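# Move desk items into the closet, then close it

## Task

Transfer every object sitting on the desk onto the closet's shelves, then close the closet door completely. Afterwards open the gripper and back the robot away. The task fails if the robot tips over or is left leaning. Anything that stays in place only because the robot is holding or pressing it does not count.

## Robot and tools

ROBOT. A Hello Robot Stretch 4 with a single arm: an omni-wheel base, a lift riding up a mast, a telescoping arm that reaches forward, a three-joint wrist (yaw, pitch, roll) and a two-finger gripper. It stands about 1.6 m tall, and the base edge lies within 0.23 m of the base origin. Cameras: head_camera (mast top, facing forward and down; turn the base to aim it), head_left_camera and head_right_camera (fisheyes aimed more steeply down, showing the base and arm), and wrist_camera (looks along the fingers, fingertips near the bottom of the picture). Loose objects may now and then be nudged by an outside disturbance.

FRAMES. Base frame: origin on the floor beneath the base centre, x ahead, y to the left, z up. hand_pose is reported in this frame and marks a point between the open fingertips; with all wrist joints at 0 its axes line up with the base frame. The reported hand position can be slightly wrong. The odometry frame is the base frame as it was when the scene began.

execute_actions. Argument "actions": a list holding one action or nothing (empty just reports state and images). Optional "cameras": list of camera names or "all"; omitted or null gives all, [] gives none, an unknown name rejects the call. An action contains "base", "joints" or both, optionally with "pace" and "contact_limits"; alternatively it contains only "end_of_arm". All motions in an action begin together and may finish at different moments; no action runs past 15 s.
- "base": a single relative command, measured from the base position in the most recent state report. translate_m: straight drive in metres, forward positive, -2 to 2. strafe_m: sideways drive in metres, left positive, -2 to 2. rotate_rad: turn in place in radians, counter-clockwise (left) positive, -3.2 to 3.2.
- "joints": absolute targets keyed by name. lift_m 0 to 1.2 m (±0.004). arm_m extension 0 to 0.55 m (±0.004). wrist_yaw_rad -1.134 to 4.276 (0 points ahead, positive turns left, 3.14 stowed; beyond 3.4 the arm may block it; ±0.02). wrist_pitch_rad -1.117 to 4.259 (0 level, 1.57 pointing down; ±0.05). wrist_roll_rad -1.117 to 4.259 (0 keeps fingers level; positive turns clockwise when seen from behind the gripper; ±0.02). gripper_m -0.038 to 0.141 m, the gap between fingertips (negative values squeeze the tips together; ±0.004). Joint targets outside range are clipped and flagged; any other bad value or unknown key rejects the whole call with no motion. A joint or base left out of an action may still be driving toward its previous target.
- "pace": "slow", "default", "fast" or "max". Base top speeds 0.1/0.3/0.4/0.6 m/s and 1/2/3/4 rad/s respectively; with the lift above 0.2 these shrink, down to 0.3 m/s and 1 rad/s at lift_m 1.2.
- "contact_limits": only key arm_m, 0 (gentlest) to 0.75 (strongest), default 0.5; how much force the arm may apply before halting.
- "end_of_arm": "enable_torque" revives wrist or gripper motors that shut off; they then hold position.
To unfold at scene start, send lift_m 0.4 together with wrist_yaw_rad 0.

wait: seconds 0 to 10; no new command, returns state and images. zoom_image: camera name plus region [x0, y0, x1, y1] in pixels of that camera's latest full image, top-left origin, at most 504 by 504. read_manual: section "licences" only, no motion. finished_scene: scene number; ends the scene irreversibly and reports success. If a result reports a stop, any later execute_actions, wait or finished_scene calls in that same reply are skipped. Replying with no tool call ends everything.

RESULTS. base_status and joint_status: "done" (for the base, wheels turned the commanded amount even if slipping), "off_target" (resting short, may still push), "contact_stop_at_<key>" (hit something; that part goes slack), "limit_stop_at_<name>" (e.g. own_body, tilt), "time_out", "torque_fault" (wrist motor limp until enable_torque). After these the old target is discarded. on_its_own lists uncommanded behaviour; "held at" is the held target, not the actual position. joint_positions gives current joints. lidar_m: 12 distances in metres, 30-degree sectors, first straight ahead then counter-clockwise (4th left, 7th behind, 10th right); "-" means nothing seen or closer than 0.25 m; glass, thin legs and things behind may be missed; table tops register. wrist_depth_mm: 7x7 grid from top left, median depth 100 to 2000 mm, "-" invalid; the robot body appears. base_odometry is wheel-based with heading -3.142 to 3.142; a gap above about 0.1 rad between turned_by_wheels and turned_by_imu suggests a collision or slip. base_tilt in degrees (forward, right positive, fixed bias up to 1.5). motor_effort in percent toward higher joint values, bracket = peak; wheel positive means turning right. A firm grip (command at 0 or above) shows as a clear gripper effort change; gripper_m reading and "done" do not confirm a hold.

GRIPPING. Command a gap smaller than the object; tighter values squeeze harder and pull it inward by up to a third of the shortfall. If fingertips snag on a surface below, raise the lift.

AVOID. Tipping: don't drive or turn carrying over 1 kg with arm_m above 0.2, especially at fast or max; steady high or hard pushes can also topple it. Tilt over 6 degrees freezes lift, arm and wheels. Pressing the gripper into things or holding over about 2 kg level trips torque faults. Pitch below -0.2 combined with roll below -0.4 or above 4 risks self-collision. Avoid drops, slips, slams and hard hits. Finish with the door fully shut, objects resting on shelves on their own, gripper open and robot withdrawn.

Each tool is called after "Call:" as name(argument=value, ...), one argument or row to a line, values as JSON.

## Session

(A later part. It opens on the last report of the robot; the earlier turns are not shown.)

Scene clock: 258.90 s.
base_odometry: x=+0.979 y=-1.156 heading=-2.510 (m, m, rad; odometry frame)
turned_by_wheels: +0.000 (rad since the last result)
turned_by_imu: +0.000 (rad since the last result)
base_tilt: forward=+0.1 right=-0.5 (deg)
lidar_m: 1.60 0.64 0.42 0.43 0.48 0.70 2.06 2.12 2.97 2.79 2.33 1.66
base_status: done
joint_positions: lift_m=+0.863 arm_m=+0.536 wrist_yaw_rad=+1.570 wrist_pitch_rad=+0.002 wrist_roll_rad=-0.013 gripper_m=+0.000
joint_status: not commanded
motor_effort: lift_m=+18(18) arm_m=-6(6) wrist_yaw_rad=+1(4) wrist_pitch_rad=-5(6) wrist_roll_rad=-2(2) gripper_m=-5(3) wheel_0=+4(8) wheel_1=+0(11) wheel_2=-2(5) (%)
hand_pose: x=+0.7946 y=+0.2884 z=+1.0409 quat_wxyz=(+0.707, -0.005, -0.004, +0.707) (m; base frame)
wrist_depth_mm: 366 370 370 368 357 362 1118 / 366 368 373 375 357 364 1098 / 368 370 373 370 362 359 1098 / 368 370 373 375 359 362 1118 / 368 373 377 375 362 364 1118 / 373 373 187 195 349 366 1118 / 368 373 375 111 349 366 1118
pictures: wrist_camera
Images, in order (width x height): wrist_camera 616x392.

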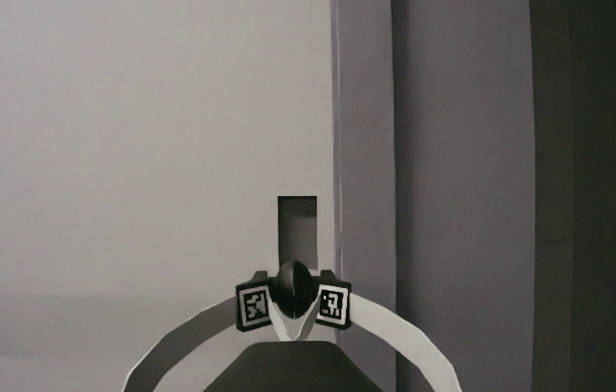

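Call:
execute_actions(
  actions=[
    {"base":{"strafe_m":-0.75},"joints":{"arm_m":0.0},"pace":"fast"},
  ],
  cameras=[],
)

Call:
execute_actions(
  actions=[
    {"base":{"rotate_rad":1.57},"pace":"fast"},
  ],
)

Scene clock: 263.60 s.
base_odometry: x=+0.536 y=-0.550 heading=-2.510 (m, m, rad; odometry frame)
turned_by_wheels: +0.000 (rad since the last result)
turned_by_imu: +0.000 (rad since the last result)
base_tilt: forward=+0.1 right=-0.4 (deg)
lidar_m: 1.60 1.71 1.23 1.15 1.24 2.17 2.06 2.15 2.90 2.01 2.10 1.71
base_status: done
joint_positions: lift_m=+0.863 arm_m=+0.001 wrist_yaw_rad=+1.570 wrist_pitch_rad=+0.002 wrist_roll_rad=-0.013 gripper_m=+0.000
joint_status: all done
motor_effort: lift_m=+18(18) arm_m=-6(7) wrist_yaw_rad=+1(0) wrist_pitch_rad=-7(8) wrist_roll_rad=-3(2) gripper_m=-4(6) wheel_0=+1(13) wheel_1=+1(12) wheel_2=+0(2) (%)
hand_pose: x=+0.2596 y=+0.2884 z=+1.0408 quat_wxyz=(+0.707, -0.005, -0.004, +0.707) (m; base frame)
wrist_depth_mm: 1138 1118 1160 1098 1098 1118 1708 / 1138 1160 1160 1138 1118 1118 1756 / 1138 1138 1160 1078 1118 1118 1708 / 1138 1160 1160 1098 1118 1138 1756 / 1160 1138 1160 1098 1118 1118 1756 / 1160 1160 187 195 1138 1118 1808 / 1138 1182 1182 112 1118 1118 1756
pictures: none
No camera images: the call's "cameras" was empty. Leave "cameras" out to get every camera's image.

Scene clock: 265.67 s.
base_odometry: x=+0.536 y=-0.550 heading=-0.941 (m, m, rad; odometry frame)
turned_by_wheels: +1.569 (rad since the last result)
turned_by_imu: +1.570 (rad since the last result)
base_tilt: forward=+0.1 right=-0.4 (deg)
lidar_m: 1.11 1.25 2.15 2.04 2.15 2.97 2.84 2.18 1.71 1.60 1.67 1.20
base_status: done
joint_positions: lift_m=+0.863 arm_m=+0.001 wrist_yaw_rad=+1.570 wrist_pitch_rad=+0.002 wrist_roll_rad=-0.013 gripper_m=+0.000
joint_status: not commanded
motor_effort: lift_m=+18(18) arm_m=-6(6) wrist_yaw_rad=+1(1) wrist_pitch_rad=-5(6) wrist_roll_rad=-3(4) gripper_m=-4(6) wheel_0=-4(11) wheel_1=-2(8) wheel_2=-3(6) (%)
hand_pose: x=+0.2596 y=+0.2884 z=+1.0408 quat_wxyz=(+0.707, -0.005, -0.004, +0.707) (m; base frame)
wrist_depth_mm: 1983 1921 - - - - - / 1921 1921 - - - - - / 1921 1921 - - - - - / 1983 - - - - - - / 1983 - - - - - - / - - 187 195 - - - / - - - 112 - - -
pictures: head_camera, head_left_camera, head_right_camera, wrist_camera
Images, in order (width x height): head_camera 420x560, head_left_camera 420x672, head_right_camera 420x672, wrist_camera 616x392.

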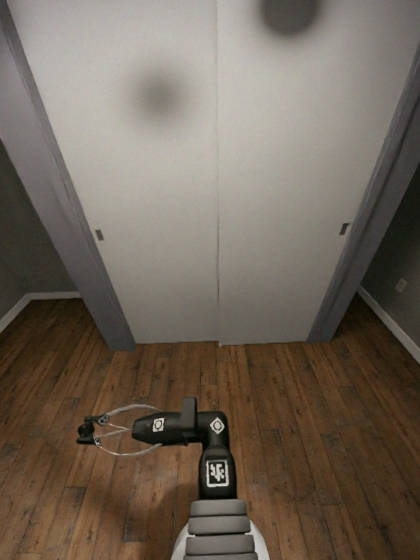

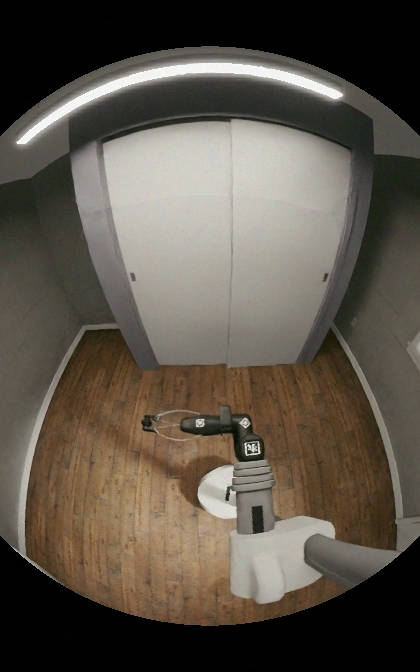

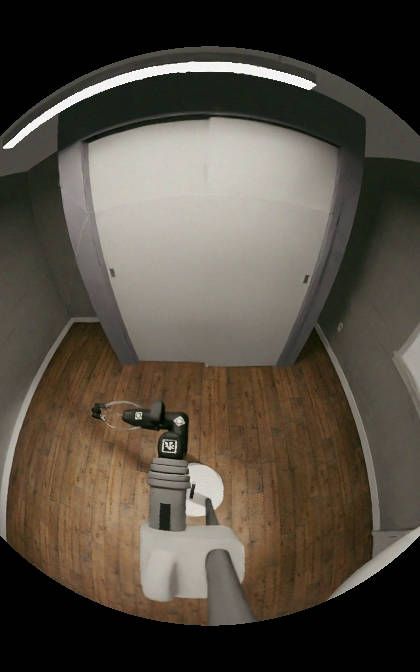

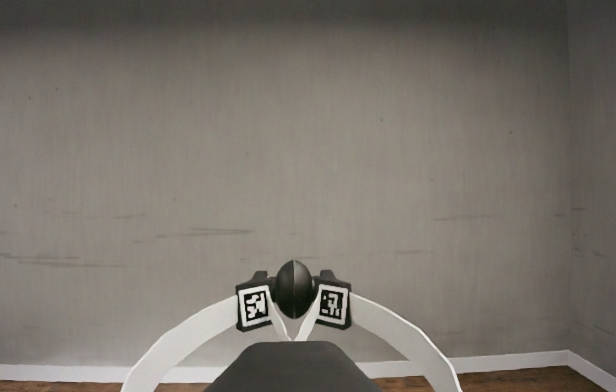

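Check the left door's closed side.

Call:
zoom_image(
  camera="head_camera",
  region=[40, 150, 200, 360],
)

Call:
zoom_image(
  camera="head_camera",
  region=[260, 150, 420, 360],
)

Region (40, 150, 200, 360) of head_camera's 420x560 image, scaled by 2.400, with more detail than that image has; it fills the left 384 columns of this view, and the rest is white.

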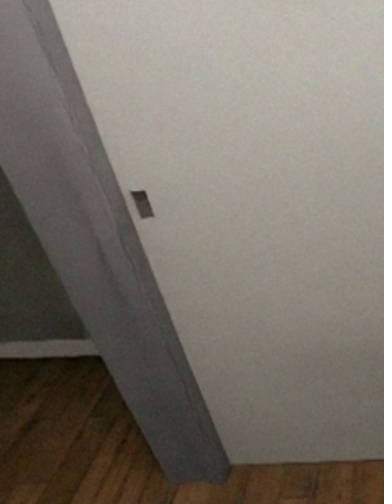

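Region (260, 150, 420, 360) of head_camera's 420x560 image, scaled by 2.400, with more detail than that image has; it fills the left 384 columns of this view, and the rest is white.

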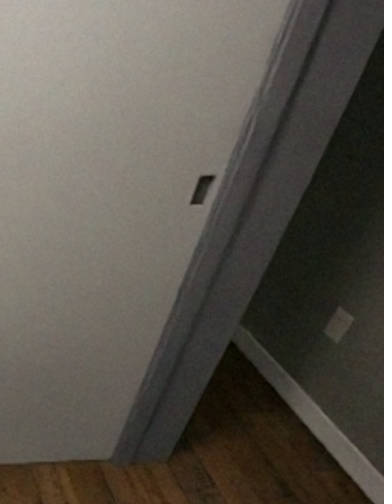

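Call:
finished_scene(
  scene=1,
)

The scene is finished: the task was done.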